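# Carry glass vial to window-side balance, close doors

## Task

Pick up the glass vial from the shelved bench by the door, carry it to the balance on the shelved bench by the window, set it upright on the weighing pan, and close every glass door of the balance. It fails if the balance tips over, is shoved from its spot or gets too much load on its pan. It also fails if the vial reaches the floor or breaks, which a drop of more than a few centimetres or a hard bump will do. The parked cart, pedal bin and stool may be moved. At the end, release the vial and back the robot away. It fails if the robot falls or is left leaning.

## Robot and tools

ROBOT. A Hello Robot Stretch 3 with one arm. It has a two-wheel differential base (0.33 m long, 0.34 m wide), a lift sliding on a mast, and a telescoping arm that sticks out to the robot's RIGHT, with a wrist (yaw, pitch, roll) and a two-finger gripper. The base cannot strafe, so to shift the gripper along the robot's forward axis you drive the base. Spins happen about the point midway between the drive wheels, 0.05 m behind the front edge. Stowed (arm in, wrist folded) the robot sweeps a 0.28 m radius when spinning; an unfolded level wrist reaches past that.

FRAMES. Base frame: origin on the floor between the drive wheels, x forward, y left, z up. hand_pose is reported in it, located where closed fingertips meet. Odometry frame is the base frame as it was when the scene began; heading runs -3.142 to 3.142, left positive.

execute_actions. Argument actions: a list run in order (empty list = just report state and images). Each action may hold robot, steps (integer 1 to 450 control steps at 30 per second; default 1) and until (only together with steps). An action with only steps simply waits. robot is one of three things:
- a single command object with any of base, joints, contact_limits;
- {"stop": true}, which brakes everything and clears the queue;
- a list of up to 8 commands run one after the other, where an entry may also be {"pause_s": s}, s at most 15.
base takes exactly one key: translate_m (metres, an offset driven straight from wherever the base is when that command begins; + forward, |value| at most 1) or rotate_rad (radians, an offset turn in place; + is counter-clockwise seen from above, |value| at most 3.2).
joints is one object naming absolute targets; joints left out keep their current goal. Ranges: lift_m 0 to 1.1 (arm height on the mast, m); arm_m 0 to 0.52 (extension, m); wrist_yaw_rad -1.345 to 4.42 (0 points along the arm, positive swings toward the front, 3.0 is folded over the base); wrist_pitch_rad -1.57 to 0.451 (0 level, negative tips fingers down); wrist_roll_rad -2.911 to 2.911 (0 = fingers side by side, level); gripper_m -0.089 to 0.179 (larger is wider; the real gap is less than the value, by about 0.007 nearly shut and 0.025 fully open, and zero below 0.007); head_pan_rad -3.953 to 1.73 (0 ahead, + left, -1.57 looks along the arm); head_tilt_rad -1.53 to 0.419 (negative looks down).
contact_limits: {"arm_m": effort} in percent, 1 to 100; the arm halts with contact_stop when its motor effort hits that value (negative sense when retracting). Smaller is gentler; too small halts instantly. It holds until arm_m's next command. Any invalid or out-of-range number rejects the whole call and nothing runs.
New commands take effect immediately and override older ones and any leftover queue; motions keep running between calls and while you think. Queue entries start only when the previous one ends "done" (for base and gripper, "off_target" also counts).

until. Example {"robot": {"status": "ended"}} ends the action once nothing is moving and no queue runs (or immediately if the command was refused). Fields can be compared: e.g. "lift_m": [">", 0.3] or "base_status": ["!=", "moving"]; operators =, !=, <, <=, >, >=. Use {"any": {"status": "ended"}} to stop when any single motion finishes. Avoid "=" on readings, since "done" allows a tolerance.

SPEED. Fast base (0.30 m/s, 1.9 rad/s) only when stowed: lift_m under 0.30, arm_m under 0.03, wrist_yaw_rad over 2.54. Otherwise 0.10 m/s and 0.63 rad/s.

GRIPPER. Grip by commanding a value smaller than the object's width; release by going at least 0.02 wider than where contact began. Readings and "done" do not prove a hold; check cameras. Over-squeezing triggers a stall guard that weakens grip.

WRIST SAFETY. Fold or unfold the wrist only with lift_m 0.32 to 0.95, wrist_pitch_rad -0.4, roll about 0; after folding, lift can drop to 0.25. With yaw below -0.4, keep pitch at -0.5 or lower.

TIPPING. Pushing into something solid with the gripper higher than roughly 0.45 m can topple the robot before contact_stop acts; repeated pushes are worse. Don't drive while holding or pressing on fixed things. If the base snags, reverse the last motion in small increments, free the gripper, and lower lift to about 0.2 if still leaning.

RESULTS. Lines include base_status (with distance moved of goal), joint_goals, joint_status, measured_speeds, refusals/queue/queue_left, motor_effort (percent, peak in brackets, biased and noisy), base_tilt (degrees forward/right), base_odometry, turned_by_wheels/turned_by_imu, hand_pose, lidar_m (12 sectors of 30 degrees counter-clockwise from straight ahead, 0.17 m above floor, blind to glass), wrist_depth_mm and head_depth_mm (7x7 median depth grids), on_its_own (robot-changed goals, slack or switched-off joints, tilt warnings), refused:/dropped:/replaced: lines. Statuses: moving, done, off_target, contact_stop (that lift/arm goes slack), time_out, stopped, not_commanded, torque_fault (wrist servo off ~10 s; wait with steps). Images come from head_camera (896x504), nav_camera (672x504 fisheye) and wrist_camera (644x364), in that order.

zoom_image: camera (head_camera, nav_camera or wrist_camera) and region [x0, y0, x1, y1] in pixels of that camera's latest image, top-left origin, no larger than 504 by 504.

finished_scene: scene = the integer number of the current scene. Irreversible; call only after all motion has settled, the vial is released on the pan, doors are shut and the robot has backed off. Avoid drops, slams and hard pushes.

Each tool is called after "Call:" as name([rows], argument=value, ...), one row to a line, values as JSON.

## Session

Call:
execute_actions(actions=[])

Scene clock: 0.00 s.
robot.base_odometry: x=+0.000 y=+0.000 heading=+0.000 (m, m, rad; robot's odometry frame)
robot.turned_by_wheels: +0.000 (rad since the last result)
robot.turned_by_imu: +0.000 (rad since the last result)
robot.base_tilt: forward=+0.3 right=-0.8 (deg)
robot.lidar_m: 1.82 1.57 1.57 1.79 2.31 1.70 2.04 1.14 1.14 1.32 1.66 1.82
robot.head_depth_mm: 1934 2503 2515 2529 2482 2460 2065 / 1750 2700 2753 2769 2787 2817 2290 / 1900 2870 3060 3083 3022 2987 2291 / 1888 2796 2921 2839 2825 2811 2323 / 1874 2577 2535 2536 2533 2537 2310 / 1855 2344 2350 2311 2306 2279 2237 / 1842 2171 2134 2115 2112 2111 2107
robot.base_status: not_commanded
robot.joint_positions: lift_m=+0.324 arm_m=+0.001 wrist_yaw_rad=+2.906 wrist_pitch_rad=-0.592 wrist_roll_rad=+0.008 gripper_m=+0.037 head_pan_rad=+0.018 head_tilt_rad=-0.018
robot.joint_goals: lift_m=+0.324 arm_m=+0.001 wrist_yaw_rad=+2.906 wrist_pitch_rad=-0.592 wrist_roll_rad=+0.008 gripper_m=+0.037 head_pan_rad=+0.018 head_tilt_rad=-0.018
robot.joint_status: lift_m=not_commanded arm_m=not_commanded wrist_yaw_rad=not_commanded wrist_pitch_rad=not_commanded wrist_roll_rad=not_commanded gripper_m=not_commanded head_pan_rad=not_commanded head_tilt_rad=not_commanded
robot.measured_speeds: translate_m=+0.000 rotate_rad=+0.000 lift_m=+0.000 arm_m=+0.000 wrist_yaw_rad=+0.000 wrist_pitch_rad=+0.000 wrist_roll_rad=+0.000 head_pan_rad=+0.000 head_tilt_rad=+0.000
robot: refusals=0 queue=idle queue_left=0
robot.motor_effort: left_wheel=+0 right_wheel=+0 lift_m=+35 arm_m=+0 wrist_yaw_rad=+1 wrist_pitch_rad=+5 wrist_roll_rad=+0 gripper_m=+0 head_pan_rad=-1 head_tilt_rad=+1 (%)
robot.hand_pose: x=+0.0253 y=+0.0479 z=+0.2999 quat_wxyz=(+0.285, +0.698, +0.124, +0.645) (m; robot's base frame)
robot.wrist_depth_mm: - - - - - - - / 991 - 934 907 882 852 828 / 796 743 743 729 705 699 680 / 646 635 623 611 605 589 574 / 549 543 - 533 526 503 495 / 479 - - - 432 447 441 / 436 - - - 403 399 392
pictures: head_camera (sideways: a quarter turn clockwise sets it upright), nav_camera (sideways: a quarter turn counterclockwise sets it upright), wrist_camera
Images, in order (width x height): head_camera 896x504, nav_camera 672x504, wrist_camera 644x364.

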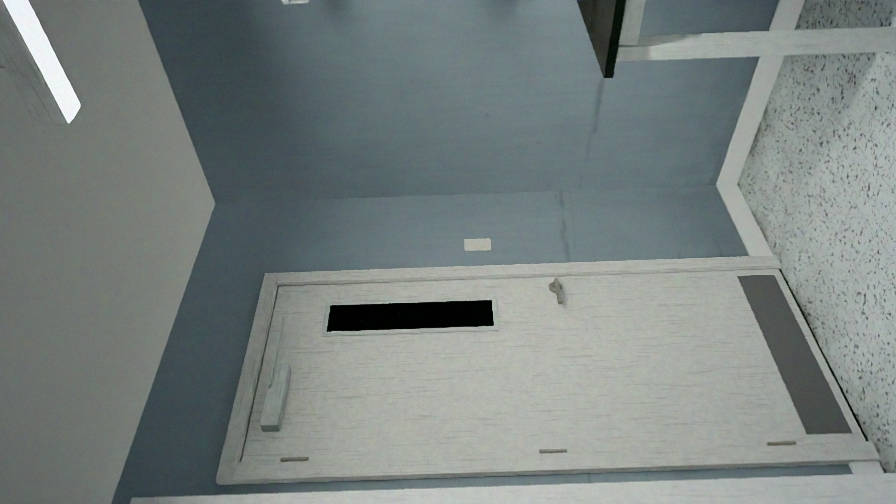

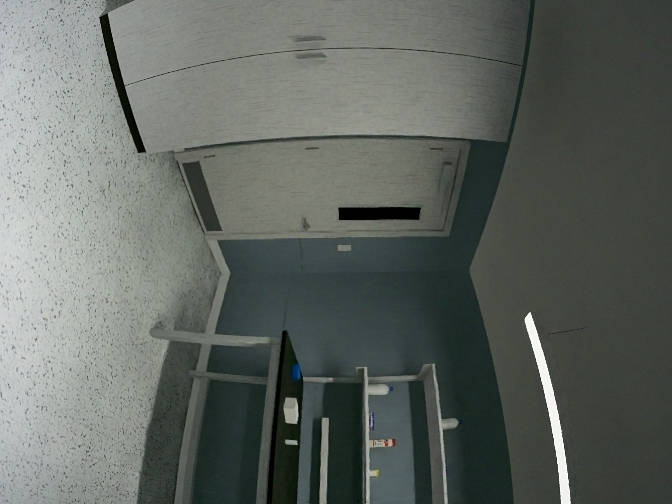

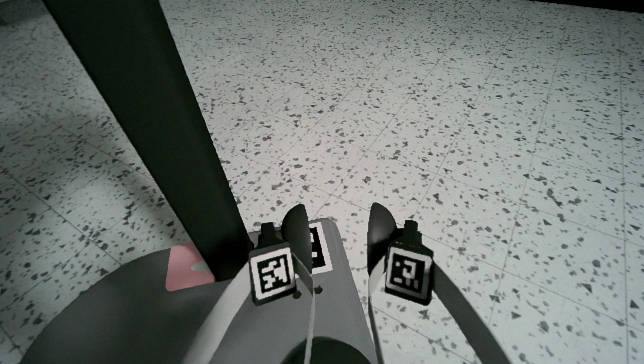

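Call:
execute_actions([
  {"robot":{"joints":{"head_pan_rad":-0.7,"head_tilt_rad":-0.3}},"steps":100,"until":{"robot":{"status":"ended"}}},
])

Call:
execute_actions([
  {"robot":{"joints":{"head_pan_rad":-1.9,"head_tilt_rad":-0.3}},"steps":100,"until":{"robot":{"status":"ended"}}},
])

Call:
execute_actions([
  {"robot":{"joints":{"head_pan_rad":-3.2,"head_tilt_rad":-0.3}},"steps":100,"until":{"robot":{"status":"ended"}}},
])

Scene clock: 4.13 s.
robot.base_odometry: x=+0.000 y=+0.000 heading=+0.000 (m, m, rad; robot's odometry frame)
robot.turned_by_wheels: +0.000 (rad since the last result)
robot.turned_by_imu: +0.000 (rad since the last result)
robot.base_tilt: forward=+0.2 right=-0.6 (deg)
robot.lidar_m: 1.82 1.57 1.56 1.81 2.31 1.71 2.03 1.14 1.14 1.32 1.66 1.82
robot.head_depth_mm: 2004 2107 2259 1805 2511 2053 1573 / 2037 2148 2269 1847 2523 2052 1580 / 2059 2171 2312 1873 2520 2058 1599 / 2057 2212 2287 1916 2562 2054 1592 / 2084 2222 2357 1945 2568 2099 1601 / 2087 2229 2344 1780 2636 2088 1611 / 2138 2242 2380 2022 2687 2040 1630
robot.base_status: not_commanded
robot.joint_positions: lift_m=+0.324 arm_m=+0.001 wrist_yaw_rad=+2.906 wrist_pitch_rad=-0.592 wrist_roll_rad=+0.008 gripper_m=+0.037 head_pan_rad=-0.693 head_tilt_rad=-0.296
robot.joint_goals: lift_m=+0.324 arm_m=+0.001 wrist_yaw_rad=+2.906 wrist_pitch_rad=-0.592 wrist_roll_rad=+0.008 gripper_m=+0.037 head_pan_rad=-0.700 head_tilt_rad=-0.300
robot.joint_status: lift_m=not_commanded arm_m=not_commanded wrist_yaw_rad=not_commanded wrist_pitch_rad=not_commanded wrist_roll_rad=not_commanded gripper_m=not_commanded head_pan_rad=done head_tilt_rad=done
robot.measured_speeds: translate_m=+0.000 rotate_rad=+0.000 lift_m=+0.000 arm_m=+0.000 wrist_yaw_rad=+0.000 wrist_pitch_rad=+0.000 wrist_roll_rad=+0.000 head_pan_rad=+0.000 head_tilt_rad=+0.000
robot: refusals=0 queue=done queue_left=0
robot.motor_effort: left_wheel=+0(0) right_wheel=+0(0) lift_m=+36(35) arm_m=-2(1) wrist_yaw_rad=+0(1) wrist_pitch_rad=+5(5) wrist_roll_rad=+0(1) gripper_m=+0(0) head_pan_rad=-5(57) head_tilt_rad=-1(21) (%)
robot.hand_pose: x=+0.0253 y=+0.0479 z=+0.2999 quat_wxyz=(+0.285, +0.698, +0.124, +0.645) (m; robot's base frame)
robot.wrist_depth_mm: - - - - - - - / 971 - 930 909 888 840 830 / 781 744 743 720 711 692 684 / 644 631 624 611 598 583 575 / 554 541 - 538 528 509 500 / 481 - - - 436 449 442 / 436 - - - 403 398 397
pictures: head_camera (sideways: a quarter turn clockwise sets it upright), nav_camera (sideways: a quarter turn counterclockwise sets it upright), wrist_camera
Images, in order (width x height): head_camera 896x504, nav_camera 672x504, wrist_camera 644x364.

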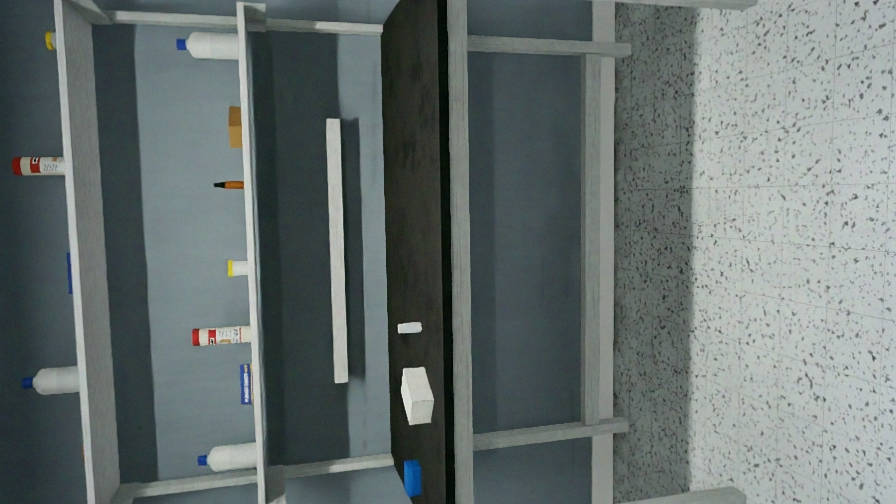

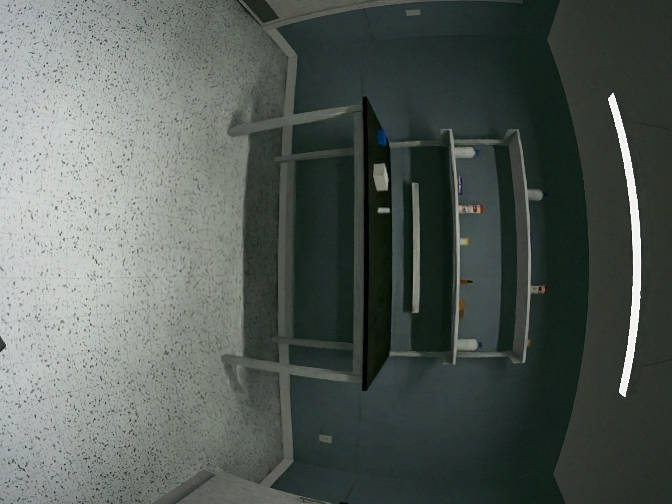

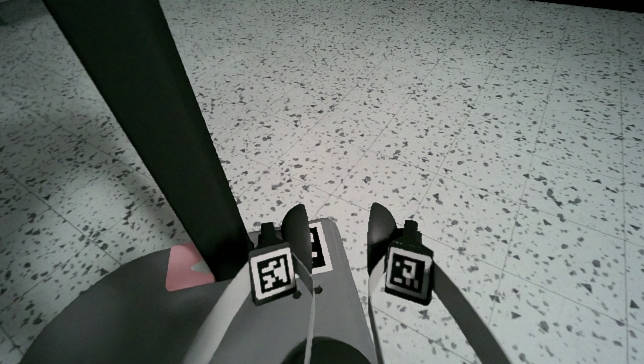

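Scene clock: 5.30 s.
robot.base_odometry: x=+0.000 y=+0.000 heading=+0.000 (m, m, rad; robot's odometry frame)
robot.turned_by_wheels: +0.000 (rad since the last result)
robot.turned_by_imu: +0.000 (rad since the last result)
robot.base_tilt: forward=+0.2 right=-0.6 (deg)
robot.lidar_m: 1.82 1.57 1.56 1.80 2.31 1.70 2.03 1.14 1.14 1.31 1.66 1.82
robot.head_depth_mm: 1201 1260 1633 1448 1156 1229 1310 / 1257 1325 1716 1451 1218 1299 1396 / 1307 1373 1805 1475 1301 1389 1481 / 1372 1444 1879 1792 1358 1459 1543 / 1456 1523 1985 1858 1449 1570 1606 / 1521 1619 2138 1690 1557 1686 1602 / 1609 2075 2254 1612 1673 1875 1621
robot.base_status: not_commanded
robot.joint_positions: lift_m=+0.324 arm_m=+0.001 wrist_yaw_rad=+2.906 wrist_pitch_rad=-0.592 wrist_roll_rad=+0.008 gripper_m=+0.037 head_pan_rad=-1.893 head_tilt_rad=-0.296
robot.joint_goals: lift_m=+0.324 arm_m=+0.001 wrist_yaw_rad=+2.906 wrist_pitch_rad=-0.592 wrist_roll_rad=+0.008 gripper_m=+0.037 head_pan_rad=-1.900 head_tilt_rad=-0.300
robot.joint_status: lift_m=not_commanded arm_m=not_commanded wrist_yaw_rad=not_commanded wrist_pitch_rad=not_commanded wrist_roll_rad=not_commanded gripper_m=not_commanded head_pan_rad=done head_tilt_rad=done
robot.measured_speeds: translate_m=+0.000 rotate_rad=+0.000 lift_m=+0.000 arm_m=+0.000 wrist_yaw_rad=+0.000 wrist_pitch_rad=+0.000 wrist_roll_rad=+0.000 head_pan_rad=+0.000 head_tilt_rad=+0.000
robot: refusals=0 queue=done queue_left=0
robot.motor_effort: left_wheel=+0(0) right_wheel=+0(1) lift_m=+35(35) arm_m=-1(2) wrist_yaw_rad=+1(0) wrist_pitch_rad=+5(5) wrist_roll_rad=+0(1) gripper_m=+0(1) head_pan_rad=-5(63) head_tilt_rad=-1(1) (%)
robot.hand_pose: x=+0.0253 y=+0.0479 z=+0.2999 quat_wxyz=(+0.285, +0.698, +0.124, +0.645) (m; robot's base frame)
robot.wrist_depth_mm: - - - - - - - / 993 - 923 917 886 866 822 / 768 746 734 728 705 700 682 / 644 633 618 606 601 589 582 / 546 537 - 539 526 506 499 / 479 - - - 439 444 438 / 439 - - - 403 400 393
pictures: head_camera (sideways: a quarter turn clockwise sets it upright), nav_camera (sideways: a quarter turn counterclockwise sets it upright), wrist_camera
Images, in order (width x height): head_camera 896x504, nav_camera 672x504, wrist_camera 644x364.

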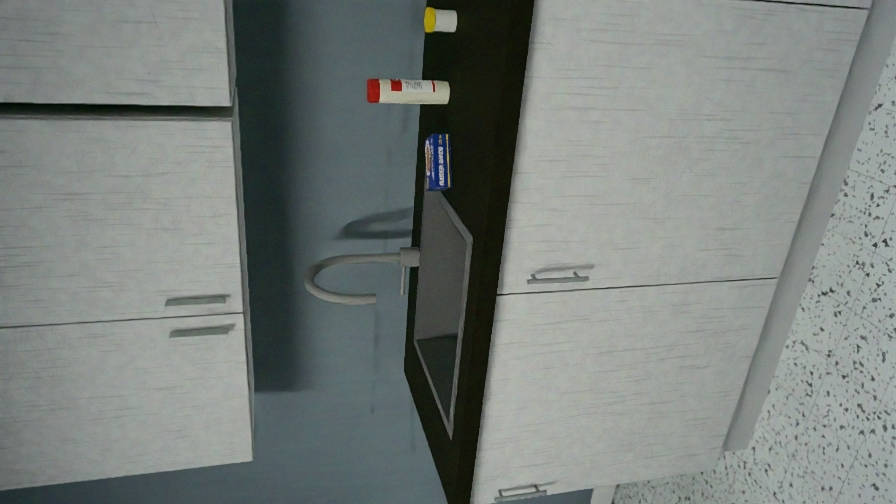

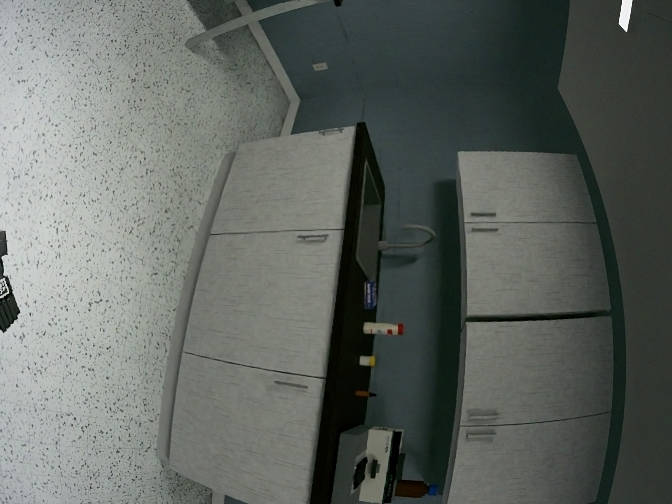

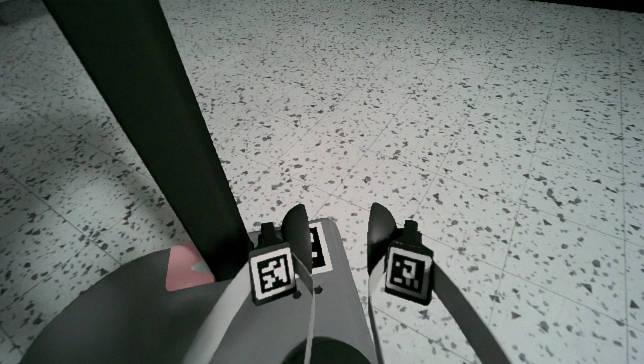

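Scene clock: 6.50 s.
robot.base_odometry: x=+0.000 y=+0.000 heading=+0.000 (m, m, rad; robot's odometry frame)
robot.turned_by_wheels: +0.000 (rad since the last result)
robot.turned_by_imu: +0.000 (rad since the last result)
robot.base_tilt: forward=+0.3 right=-0.7 (deg)
robot.lidar_m: 1.82 1.57 1.56 1.80 2.31 1.70 2.03 1.14 1.14 1.31 1.66 1.82
robot.head_depth_mm: 2284 2367 2496 2595 2653 2040 1571 / 2452 2580 2705 2840 2843 2045 1577 / 2617 2757 2867 3005 2923 2066 1588 / 2388 2512 2605 2743 2767 2097 1607 / 2139 2218 2294 2394 2553 2090 1613 / 1946 2007 2085 2166 2245 2100 1619 / 1786 1832 1898 1964 2025 2048 1503
robot.base_status: not_commanded
robot.joint_positions: lift_m=+0.324 arm_m=+0.001 wrist_yaw_rad=+2.906 wrist_pitch_rad=-0.592 wrist_roll_rad=+0.008 gripper_m=+0.037 head_pan_rad=-3.193 head_tilt_rad=-0.296
robot.joint_goals: lift_m=+0.324 arm_m=+0.001 wrist_yaw_rad=+2.906 wrist_pitch_rad=-0.592 wrist_roll_rad=+0.008 gripper_m=+0.037 head_pan_rad=-3.200 head_tilt_rad=-0.300
robot.joint_status: lift_m=not_commanded arm_m=not_commanded wrist_yaw_rad=not_commanded wrist_pitch_rad=not_commanded wrist_roll_rad=not_commanded gripper_m=not_commanded head_pan_rad=done head_tilt_rad=done
robot.measured_speeds: translate_m=+0.000 rotate_rad=+0.000 lift_m=+0.000 arm_m=+0.000 wrist_yaw_rad=+0.000 wrist_pitch_rad=+0.000 wrist_roll_rad=+0.000 head_pan_rad=+0.000 head_tilt_rad=+0.000
robot: refusals=0 queue=done queue_left=0
robot.motor_effort: left_wheel=+0(1) right_wheel=+0(0) lift_m=+35(36) arm_m=-2(1) wrist_yaw_rad=+0(0) wrist_pitch_rad=+6(5) wrist_roll_rad=+0(1) gripper_m=+0(0) head_pan_rad=-5(61) head_tilt_rad=-1(1) (%)
robot.hand_pose: x=+0.0253 y=+0.0479 z=+0.2999 quat_wxyz=(+0.285, +0.698, +0.124, +0.645) (m; robot's base frame)
robot.wrist_depth_mm: - - - - - - - / 1000 - 921 918 862 853 838 / 783 734 743 727 713 695 683 / 648 632 619 607 597 585 574 / 559 542 - 534 520 503 500 / 480 - - - 437 443 438 / 437 - - - 405 395 393
pictures: head_camera (sideways: a quarter turn clockwise sets it upright), nav_camera (sideways: a quarter turn counterclockwise sets it upright), wrist_camera
Images, in order (width x height): head_camera 896x504, nav_camera 672x504, wrist_camera 644x364.

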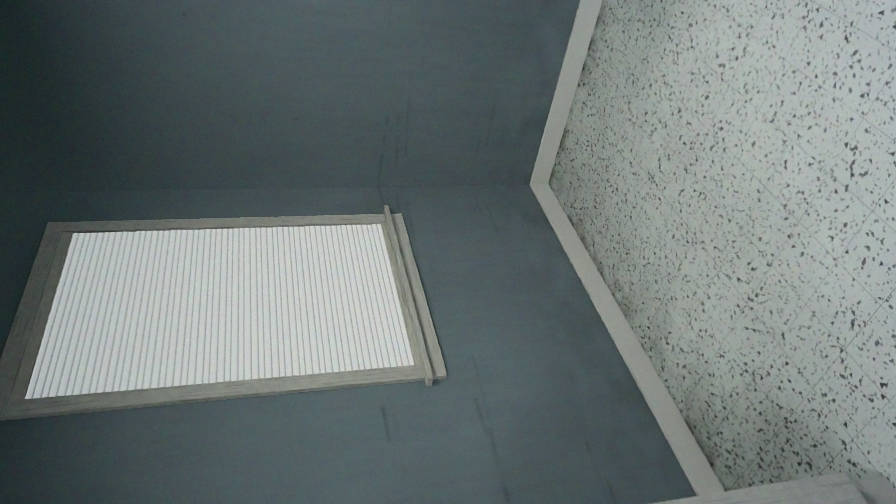

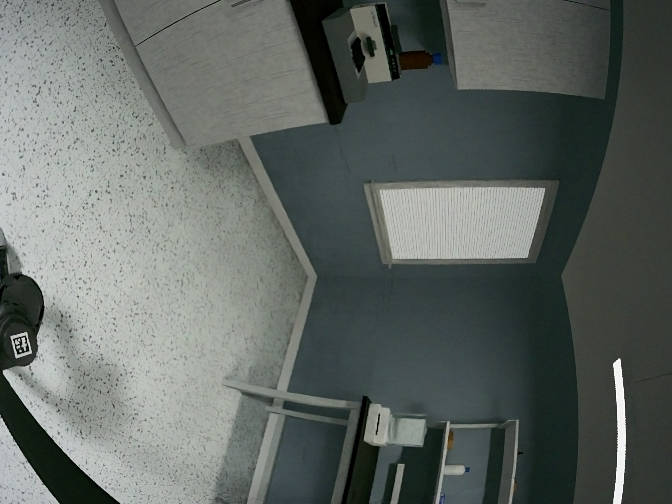

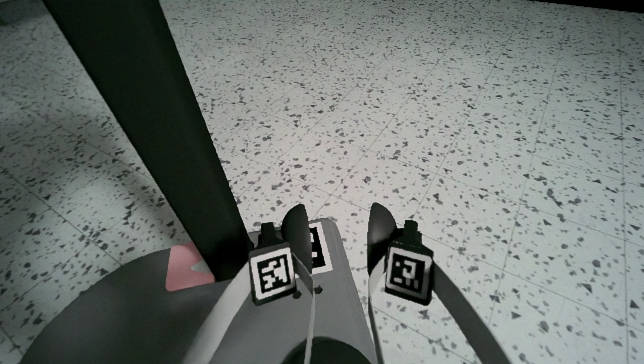

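Call:
execute_actions([
  {"robot":{"joints":{"head_pan_rad":-3.9,"head_tilt_rad":-0.3,"lift_m":0.28}},"steps":100,"until":{"robot":{"status":"ended"}}},
])

Scene clock: 9.00 s.
robot.base_odometry: x=+0.000 y=+0.000 heading=+0.000 (m, m, rad; robot's odometry frame)
robot.turned_by_wheels: +0.000 (rad since the last result)
robot.turned_by_imu: +0.000 (rad since the last result)
robot.base_tilt: forward=+0.4 right=-0.6 (deg)
robot.lidar_m: 1.82 1.57 1.56 1.80 2.30 1.70 2.03 1.14 1.14 1.32 1.66 1.82
robot.head_depth_mm: - - - - - - - / 2137 2228 2377 2125 2585 2057 1641 / 2099 2234 2382 2153 2646 2052 1587 / 2115 2253 2403 2206 2590 2070 1580 / 2130 2261 2351 1954 2635 2101 1603 / 2150 2297 2383 2481 2585 2009 1619 / 2184 2298 2413 2528 2686 2133 1631
robot.base_status: not_commanded
robot.joint_positions: lift_m=+0.280 arm_m=+0.001 wrist_yaw_rad=+2.906 wrist_pitch_rad=-0.592 wrist_roll_rad=+0.008 gripper_m=+0.037 head_pan_rad=-3.893 head_tilt_rad=-0.296
robot.joint_goals: lift_m=+0.280 arm_m=+0.001 wrist_yaw_rad=+2.906 wrist_pitch_rad=-0.592 wrist_roll_rad=+0.008 gripper_m=+0.037 head_pan_rad=-3.900 head_tilt_rad=-0.300
robot.joint_status: lift_m=done arm_m=not_commanded wrist_yaw_rad=not_commanded wrist_pitch_rad=not_commanded wrist_roll_rad=not_commanded gripper_m=not_commanded head_pan_rad=done head_tilt_rad=done
robot.measured_speeds: translate_m=+0.000 rotate_rad=+0.000 lift_m=+0.000 arm_m=+0.000 wrist_yaw_rad=+0.000 wrist_pitch_rad=+0.000 wrist_roll_rad=+0.000 head_pan_rad=+0.000 head_tilt_rad=+0.000
robot: refusals=0 queue=done queue_left=0
robot.motor_effort: left_wheel=+0(0) right_wheel=+0(0) lift_m=+24(39) arm_m=-1(1) wrist_yaw_rad=+0(0) wrist_pitch_rad=+6(6) wrist_roll_rad=+1(0) gripper_m=+1(1) head_pan_rad=-5(57) head_tilt_rad=-1(1) (%)
robot.hand_pose: x=+0.0253 y=+0.0479 z=+0.2560 quat_wxyz=(+0.285, +0.698, +0.124, +0.645) (m; robot's base frame)
robot.wrist_depth_mm: - - - - - 998 978 / 898 - 847 806 788 772 742 / 698 663 665 655 642 630 607 / 581 571 556 551 541 529 515 / 494 506 - - 468 457 450 / - - - - 389 400 400 / - - - - 364 358 354
pictures: head_camera (sideways: a quarter turn clockwise sets it upright), nav_camera (sideways: a quarter turn counterclockwise sets it upright), wrist_camera
Images, in order (width x height): head_camera 896x504, nav_camera 672x504, wrist_camera 644x364.

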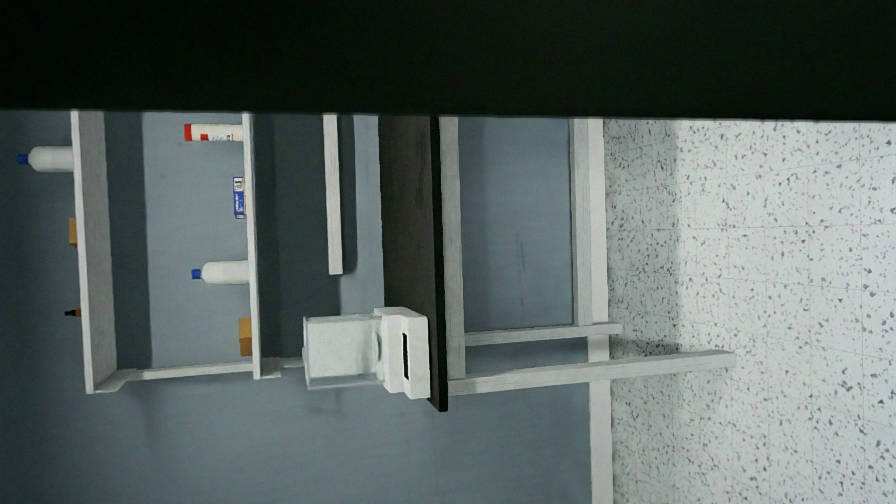

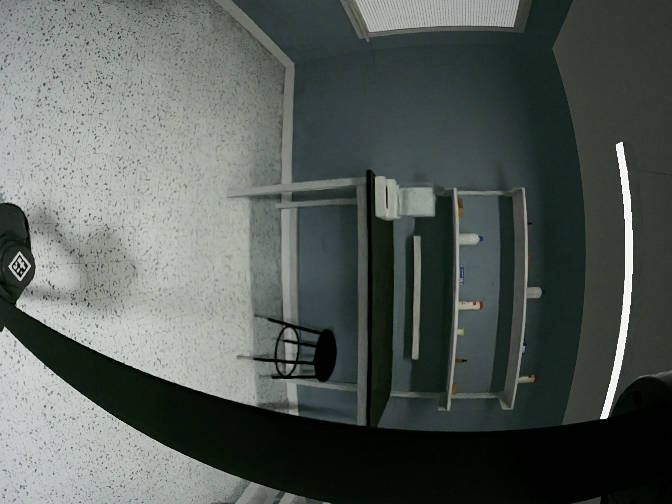

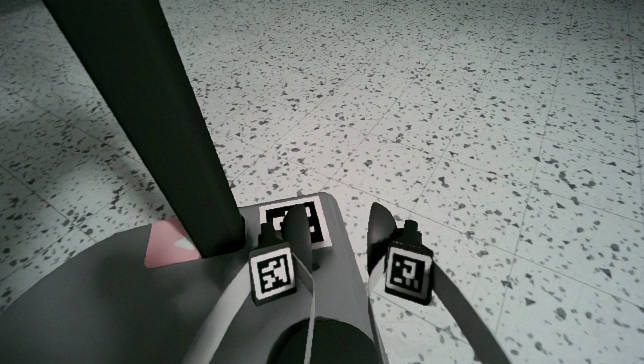

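Call:
zoom_image(camera="head_camera", region=[280, 280, 460, 420])

Region (280, 280, 460, 420) of head_camera's 896x504 image, scaled by 2.800, with more detail than that image has.

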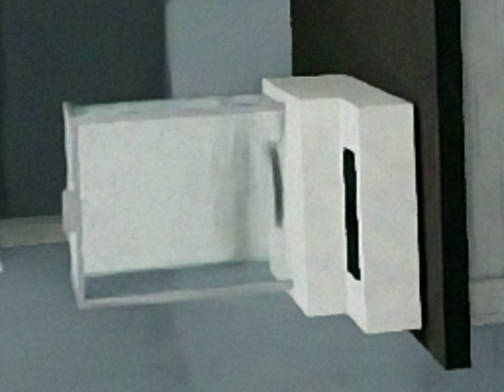

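Call:
execute_actions([
  {"robot":[{"base":{"rotate_rad":2.873},"joints":{"head_pan_rad":-1.2,"head_tilt_rad":-0.5}},{"base":{"translate_m":1.0}},{"base":{"translate_m":0.84}},{"base":{"rotate_rad":-0.512}},{"base":{"translate_m":0.2}}],"steps":450,"until":{"robot":{"status":"ended"}}},
])

Scene clock: 33.10 s.
robot.base_odometry: x=-1.827 y=+0.541 heading=+2.361 (m, m, rad; robot's odometry frame)
robot.turned_by_wheels: +2.361 (rad since the last result)
robot.turned_by_imu: +2.370 (rad since the last result)
robot.base_tilt: forward=+0.7 right=-2.8 (deg)
robot.lidar_m: 0.73 0.76 0.89 0.86 0.89 1.20 1.19 3.73 2.58 0.47 0.89 0.76
robot.head_depth_mm: 2426 2609 1359 844 535 548 642 / 2506 2691 1393 675 531 583 1303 / 2214 2661 1293 640 537 1503 1346 / 1746 1865 1309 615 559 1551 1344 / 1107 1464 646 620 582 1562 1358 / 1132 1224 556 762 634 1427 1326 / 740 1059 1056 894 696 1226 1176
robot.base_status: moving (translate_m +0.0752 of +0.2000)
robot.joint_positions: lift_m=+0.280 arm_m=+0.001 wrist_yaw_rad=+2.906 wrist_pitch_rad=-0.593 wrist_roll_rad=+0.008 gripper_m=+0.037 head_pan_rad=-1.207 head_tilt_rad=-0.494
robot.joint_goals: lift_m=+0.280 arm_m=+0.001 wrist_yaw_rad=+2.906 wrist_pitch_rad=-0.593 wrist_roll_rad=+0.008 gripper_m=+0.037 head_pan_rad=-1.200 head_tilt_rad=-0.500
robot.joint_status: lift_m=done arm_m=not_commanded wrist_yaw_rad=not_commanded wrist_pitch_rad=not_commanded wrist_roll_rad=not_commanded gripper_m=not_commanded head_pan_rad=done head_tilt_rad=done
robot.measured_speeds: translate_m=+0.208 rotate_rad=+0.000 lift_m=+0.000 arm_m=+0.000 wrist_yaw_rad=+0.000 wrist_pitch_rad=+0.000 wrist_roll_rad=+0.000 head_pan_rad=+0.000 head_tilt_rad=+0.000
robot: refusals=0 queue=running queue_left=0
robot.motor_effort: left_wheel=+7(9) right_wheel=+6(12) lift_m=+24(25) arm_m=-2(2) wrist_yaw_rad=+1(0) wrist_pitch_rad=+5(6) wrist_roll_rad=+0(1) gripper_m=+0(0) head_pan_rad=+4(62) head_tilt_rad=-2(17) (%)
robot.hand_pose: x=+0.0253 y=+0.0478 z=+0.2559 quat_wxyz=(+0.286, +0.698, +0.125, +0.645) (m; robot's base frame)
robot.wrist_depth_mm: 737 - 813 862 918 882 679 / 802 - 834 803 777 767 690 / 698 663 680 648 644 633 616 / 577 574 556 551 533 525 515 / 497 508 - - 470 458 448 / - - - - 390 403 396 / - - - - 363 359 356
pictures: head_camera (sideways: a quarter turn clockwise sets it upright), nav_camera (sideways: a quarter turn counterclockwise sets it upright), wrist_camera
Images, in order (width x height): head_camera 896x504, nav_camera 672x504, wrist_camera 644x364.

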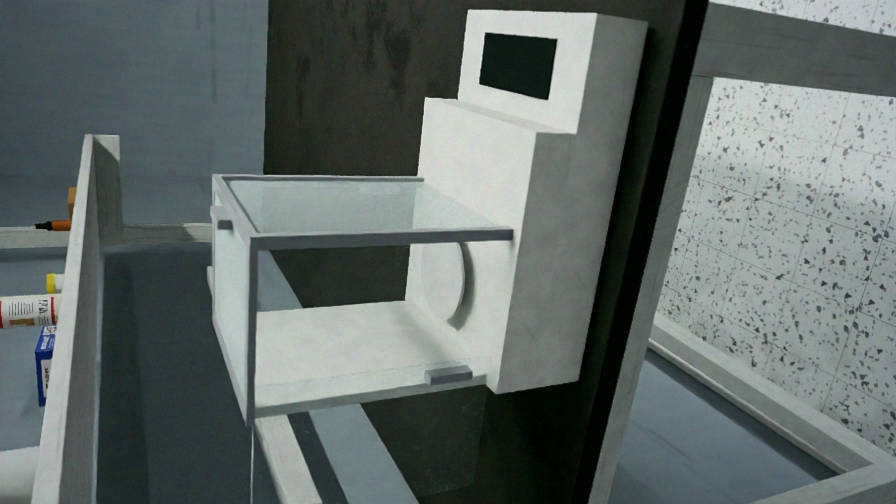

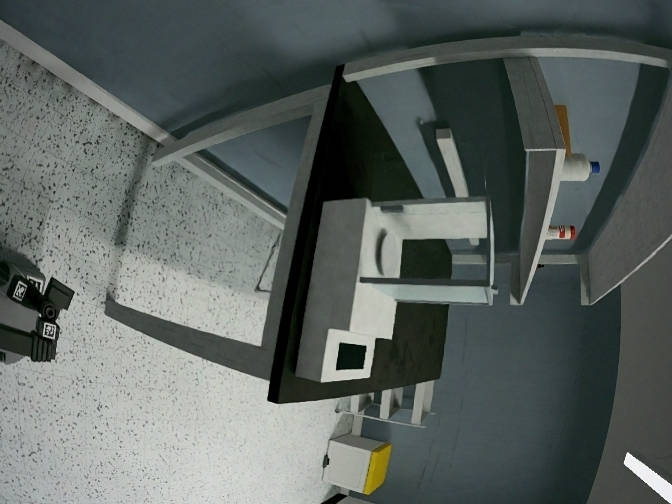

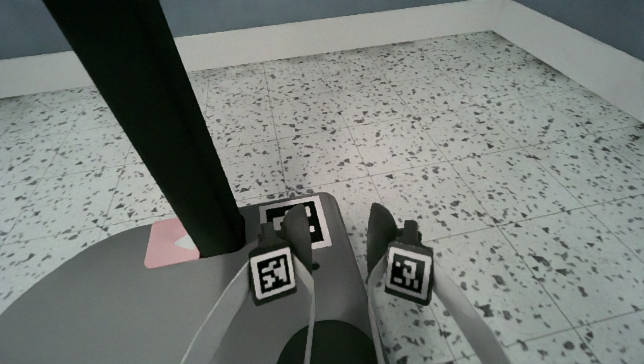

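Call:
execute_actions([
  {"robot":{"joints":{"head_pan_rad":-1.45}},"steps":60,"until":{"robot":{"status":"ended"}}},
])

Scene clock: 36.43 s.
robot.base_odometry: x=-1.916 y=+0.629 heading=+2.361 (m, m, rad; robot's odometry frame)
robot.turned_by_wheels: +0.000 (rad since the last result)
robot.turned_by_imu: +0.001 (rad since the last result)
robot.base_tilt: forward=+0.3 right=-0.6 (deg)
robot.lidar_m: 0.61 0.63 0.86 0.86 0.89 1.22 1.31 3.50 0.49 0.48 0.70 0.63
robot.head_depth_mm: 2460 2642 2726 891 527 569 658 / 2477 2700 1387 849 526 581 1304 / 2527 2705 1416 640 524 1499 1343 / 2491 2764 1212 586 528 1515 1353 / 2186 2627 1333 622 534 1513 1362 / 1648 1670 513 555 562 1392 1359 / 1204 1332 1260 892 637 1309 1249
robot.base_status: done (translate_m +0.2000 of +0.2000)
robot.joint_positions: lift_m=+0.280 arm_m=+0.001 wrist_yaw_rad=+2.906 wrist_pitch_rad=-0.593 wrist_roll_rad=+0.008 gripper_m=+0.037 head_pan_rad=-1.443 head_tilt_rad=-0.494
robot.joint_goals: lift_m=+0.280 arm_m=+0.001 wrist_yaw_rad=+2.906 wrist_pitch_rad=-0.593 wrist_roll_rad=+0.008 gripper_m=+0.037 head_pan_rad=-1.450 head_tilt_rad=-0.500
robot.joint_status: lift_m=done arm_m=not_commanded wrist_yaw_rad=not_commanded wrist_pitch_rad=not_commanded wrist_roll_rad=not_commanded gripper_m=not_commanded head_pan_rad=done head_tilt_rad=done
robot.measured_speeds: translate_m=+0.000 rotate_rad=+0.000 lift_m=+0.000 arm_m=+0.000 wrist_yaw_rad=+0.000 wrist_pitch_rad=+0.000 wrist_roll_rad=+0.000 head_pan_rad=+0.000 head_tilt_rad=+0.000
robot: refusals=0 queue=done queue_left=0
robot.motor_effort: left_wheel=+1(6) right_wheel=-1(6) lift_m=+24(25) arm_m=-2(3) wrist_yaw_rad=+0(0) wrist_pitch_rad=+5(5) wrist_roll_rad=+1(1) gripper_m=+0(0) head_pan_rad=-5(34) head_tilt_rad=-2(2) (%)
robot.hand_pose: x=+0.0253 y=+0.0478 z=+0.2559 quat_wxyz=(+0.286, +0.698, +0.125, +0.645) (m; robot's base frame)
robot.wrist_depth_mm: 733 - 821 858 909 757 569 / 800 - 836 808 799 739 575 / 705 660 669 656 645 629 577 / 582 565 555 555 540 532 519 / 498 506 - - 472 456 447 / - - - - 391 403 392 / - - - - 364 358 353
pictures: head_camera (sideways: a quarter turn clockwise sets it upright), nav_camera (sideways: a quarter turn counterclockwise sets it upright), wrist_camera
Images, in order (width x height): head_camera 896x504, nav_camera 672x504, wrist_camera 644x364.

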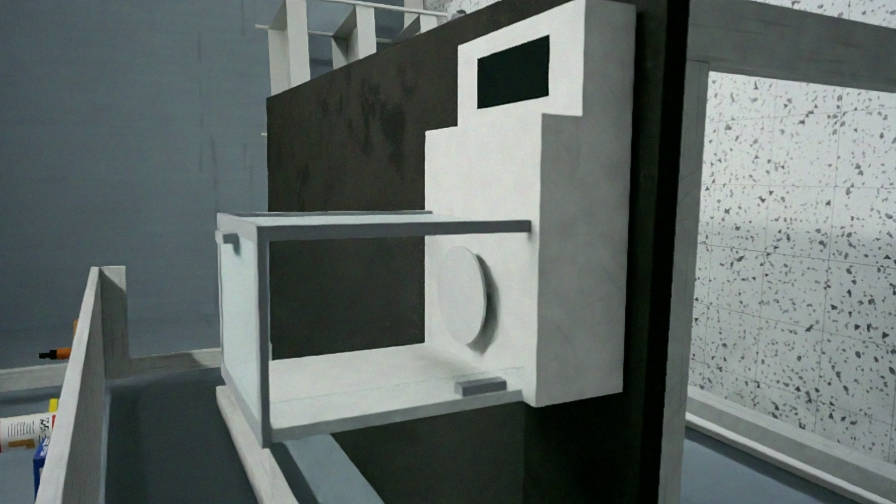

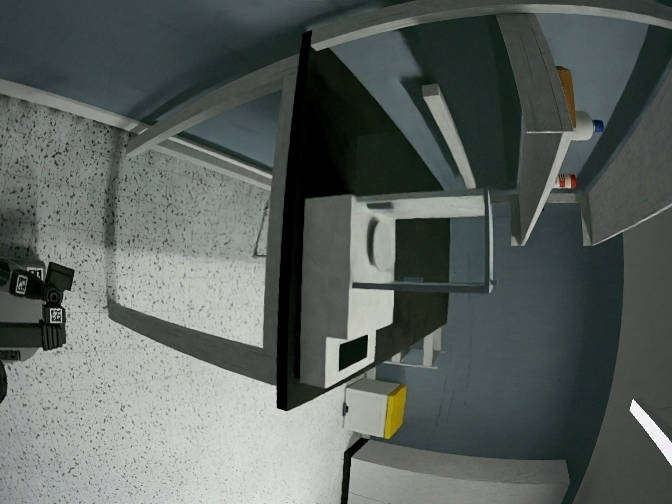

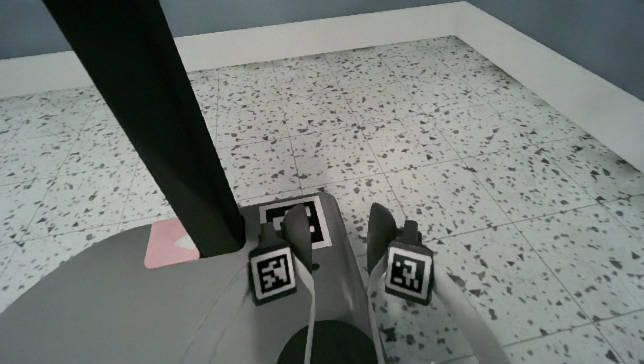

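Call:
execute_actions([
  {"robot":[{"base":{"rotate_rad":0.392},"joints":{"head_pan_rad":-1.57,"head_tilt_rad":-0.6,"wrist_pitch_rad":-0.4}},{"base":{"translate_m":-1.0}},{"base":{"translate_m":-1.0}},{"base":{"translate_m":-1.0}},{"base":{"translate_m":-0.14}},{"base":{"rotate_rad":-1.963}},{"base":{"translate_m":0.12},"joints":{"lift_m":0.9,"gripper_m":0.12}},{"joints":{"wrist_yaw_rad":0}}],"steps":450,"until":{"robot":{"status":"ended"}}},
  {"steps":450,"until":{"robot":{"status":"ended"}}},
])

Scene clock: 72.50 s.
robot.base_odometry: x=+1.074 y=-0.475 heading=+0.790 (m, m, rad; robot's odometry frame)
robot.turned_by_wheels: -1.571 (rad since the last result)
robot.turned_by_imu: -1.582 (rad since the last result)
robot.base_tilt: forward=+0.2 right=-0.7 (deg)
robot.lidar_m: 1.48 1.23 1.64 2.81 2.21 1.60 1.54 1.03 1.18 1.14 0.69 0.69
robot.head_depth_mm: 1062 1172 1006 701 596 1565 - / 1057 1130 1025 706 603 1493 - / 1049 1128 1036 711 607 - - / 1054 1129 1045 720 589 1522 1238 / 1055 1120 1058 679 595 1501 1271 / 1051 1139 1071 647 597 1535 1279 / 1048 1148 1086 737 601 1533 1289
robot.base_status: done (translate_m +0.1200 of +0.1200)
robot.joint_positions: lift_m=+0.900 arm_m=+0.001 wrist_yaw_rad=+0.003 wrist_pitch_rad=-0.419 wrist_roll_rad=+0.008 gripper_m=+0.120 head_pan_rad=-1.563 head_tilt_rad=-0.593
robot.joint_goals: lift_m=+0.900 arm_m=+0.001 wrist_yaw_rad=+0.000 wrist_pitch_rad=-0.400 wrist_roll_rad=+0.008 gripper_m=+0.120 head_pan_rad=-1.570 head_tilt_rad=-0.600
robot.joint_status: lift_m=done arm_m=not_commanded wrist_yaw_rad=done wrist_pitch_rad=done wrist_roll_rad=not_commanded gripper_m=done head_pan_rad=done head_tilt_rad=done
robot.measured_speeds: translate_m=+0.000 rotate_rad=+0.000 lift_m=+0.000 arm_m=+0.000 wrist_yaw_rad=+0.000 wrist_pitch_rad=+0.000 wrist_roll_rad=+0.000 head_pan_rad=+0.000 head_tilt_rad=+0.000
robot: refusals=0 queue=done queue_left=0
robot.motor_effort: left_wheel=+1(10) right_wheel=-1(9) lift_m=+46(48) arm_m=-3(2) wrist_yaw_rad=-2(1) wrist_pitch_rad=+8(10) wrist_roll_rad=+1(0) gripper_m=+0(98) head_pan_rad=-5(22) head_tilt_rad=-3(11) (%)
robot.hand_pose: x=-0.0209 y=-0.3701 z=+0.9122 quat_wxyz=(+0.689, +0.147, -0.694, -0.147) (m; robot's base frame)
robot.wrist_depth_mm: 912 741 376 630 607 567 535 / 417 338 339 368 350 340 328 / 280 272 264 257 250 243 238 / 310 304 304 300 295 295 290 / - - - - - - - / - - - - - - - / 556 - - - - - 991
pictures: head_camera (sideways: a quarter turn clockwise sets it upright), nav_camera (sideways: a quarter turn counterclockwise sets it upright), wrist_camera
Images, in order (width x height): head_camera 896x504, nav_camera 672x504, wrist_camera 644x364.

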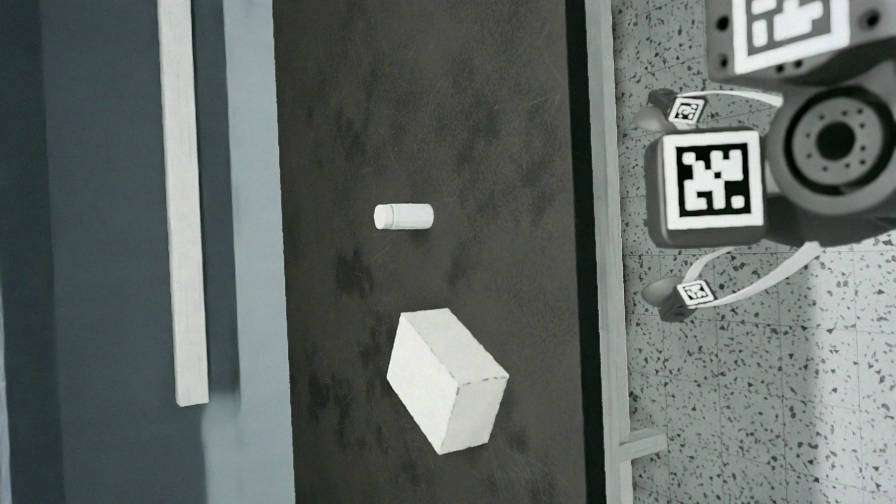

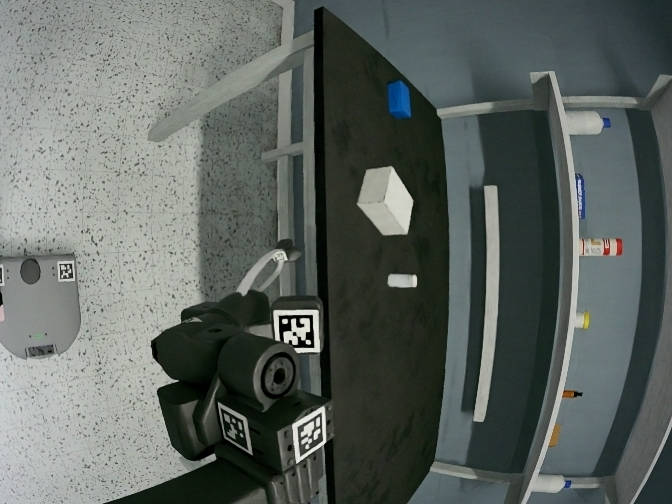

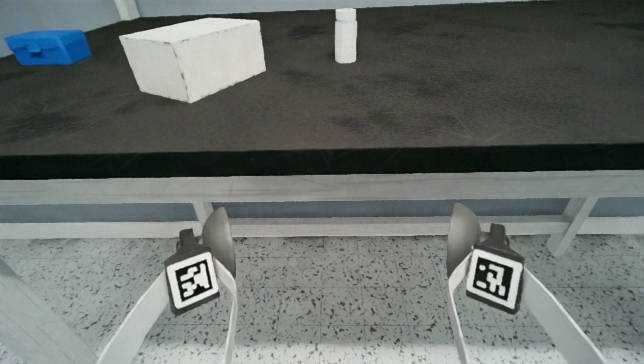

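Call:
execute_actions([
  {"robot":[{"joints":{"lift_m":0.96}},{"joints":{"arm_m":0.2},"base":{"translate_m":-0.01}}],"steps":450,"until":{"robot":{"status":"ended"}}},
])

Scene clock: 79.27 s.
robot.base_odometry: x=+1.067 y=-0.483 heading=+0.790 (m, m, rad; robot's odometry frame)
robot.turned_by_wheels: +0.000 (rad since the last result)
robot.turned_by_imu: +0.000 (rad since the last result)
robot.base_tilt: forward=+0.4 right=-0.6 (deg)
robot.lidar_m: 1.48 1.24 1.66 2.85 2.20 1.59 1.53 1.01 1.18 1.14 0.71 0.69
robot.head_depth_mm: 1055 1171 1152 - 621 1495 1248 / 1060 1126 1168 - 620 1501 1266 / 1052 1134 1107 - 620 1509 1268 / 1052 1125 1116 735 586 1514 1270 / 1050 1125 1062 682 592 1519 1276 / 1046 1137 1069 647 598 1524 1277 / 1046 1154 1086 710 602 1550 1288
robot.base_status: done (translate_m -0.0100 of -0.0100)
robot.joint_positions: lift_m=+0.960 arm_m=+0.200 wrist_yaw_rad=+0.001 wrist_pitch_rad=-0.418 wrist_roll_rad=+0.008 gripper_m=+0.120 head_pan_rad=-1.563 head_tilt_rad=-0.593
robot.joint_goals: lift_m=+0.960 arm_m=+0.200 wrist_yaw_rad=+0.000 wrist_pitch_rad=-0.400 wrist_roll_rad=+0.008 gripper_m=+0.120 head_pan_rad=-1.570 head_tilt_rad=-0.600
robot.joint_status: lift_m=done arm_m=done wrist_yaw_rad=done wrist_pitch_rad=done wrist_roll_rad=not_commanded gripper_m=done head_pan_rad=done head_tilt_rad=done
robot.measured_speeds: translate_m=+0.000 rotate_rad=+0.000 lift_m=+0.000 arm_m=+0.000 wrist_yaw_rad=+0.000 wrist_pitch_rad=+0.000 wrist_roll_rad=+0.000 head_pan_rad=+0.000 head_tilt_rad=+0.000
robot: refusals=0 queue=done queue_left=0
robot.motor_effort: left_wheel=+1(4) right_wheel=-1(6) lift_m=+45(49) arm_m=+4(4) wrist_yaw_rad=-1(2) wrist_pitch_rad=+7(8) wrist_roll_rad=+0(1) gripper_m=+0(0) head_pan_rad=-4(5) head_tilt_rad=-3(3) (%)
robot.hand_pose: x=-0.0213 y=-0.5690 z=+0.9722 quat_wxyz=(+0.689, +0.147, -0.694, -0.147) (m; robot's base frame)
robot.wrist_depth_mm: 737 756 739 732 713 718 704 / 680 603 575 556 534 514 497 / 421 409 398 371 379 366 360 / 214 219 289 286 293 286 281 / 178 209 250 243 239 242 231 / 190 204 201 205 201 - 196 / 183 181 179 177 174 172 169
pictures: head_camera (sideways: a quarter turn clockwise sets it upright), nav_camera (sideways: a quarter turn counterclockwise sets it upright), wrist_camera
Images, in order (width x height): head_camera 896x504, nav_camera 672x504, wrist_camera 644x364.

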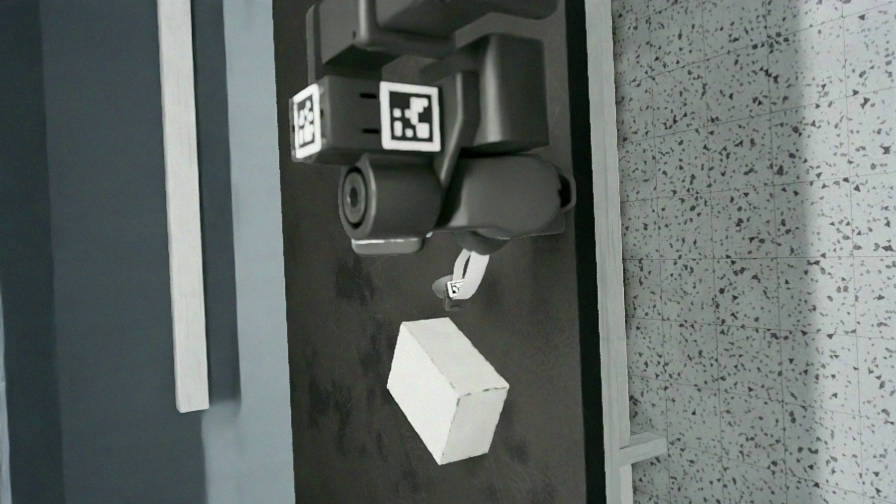

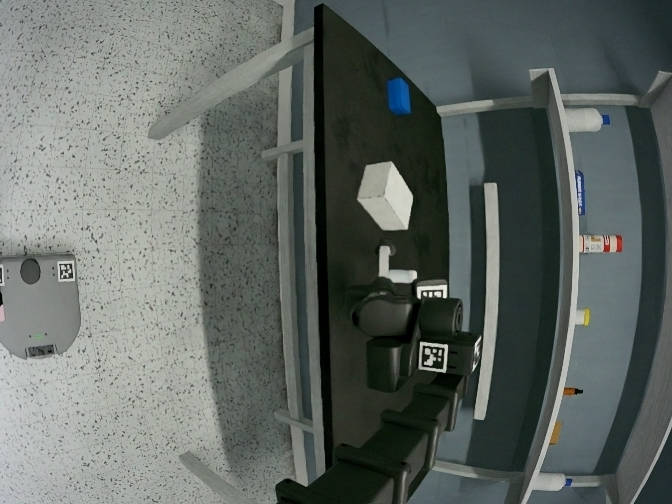

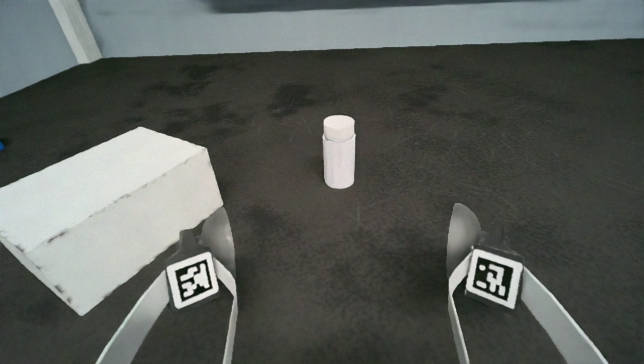

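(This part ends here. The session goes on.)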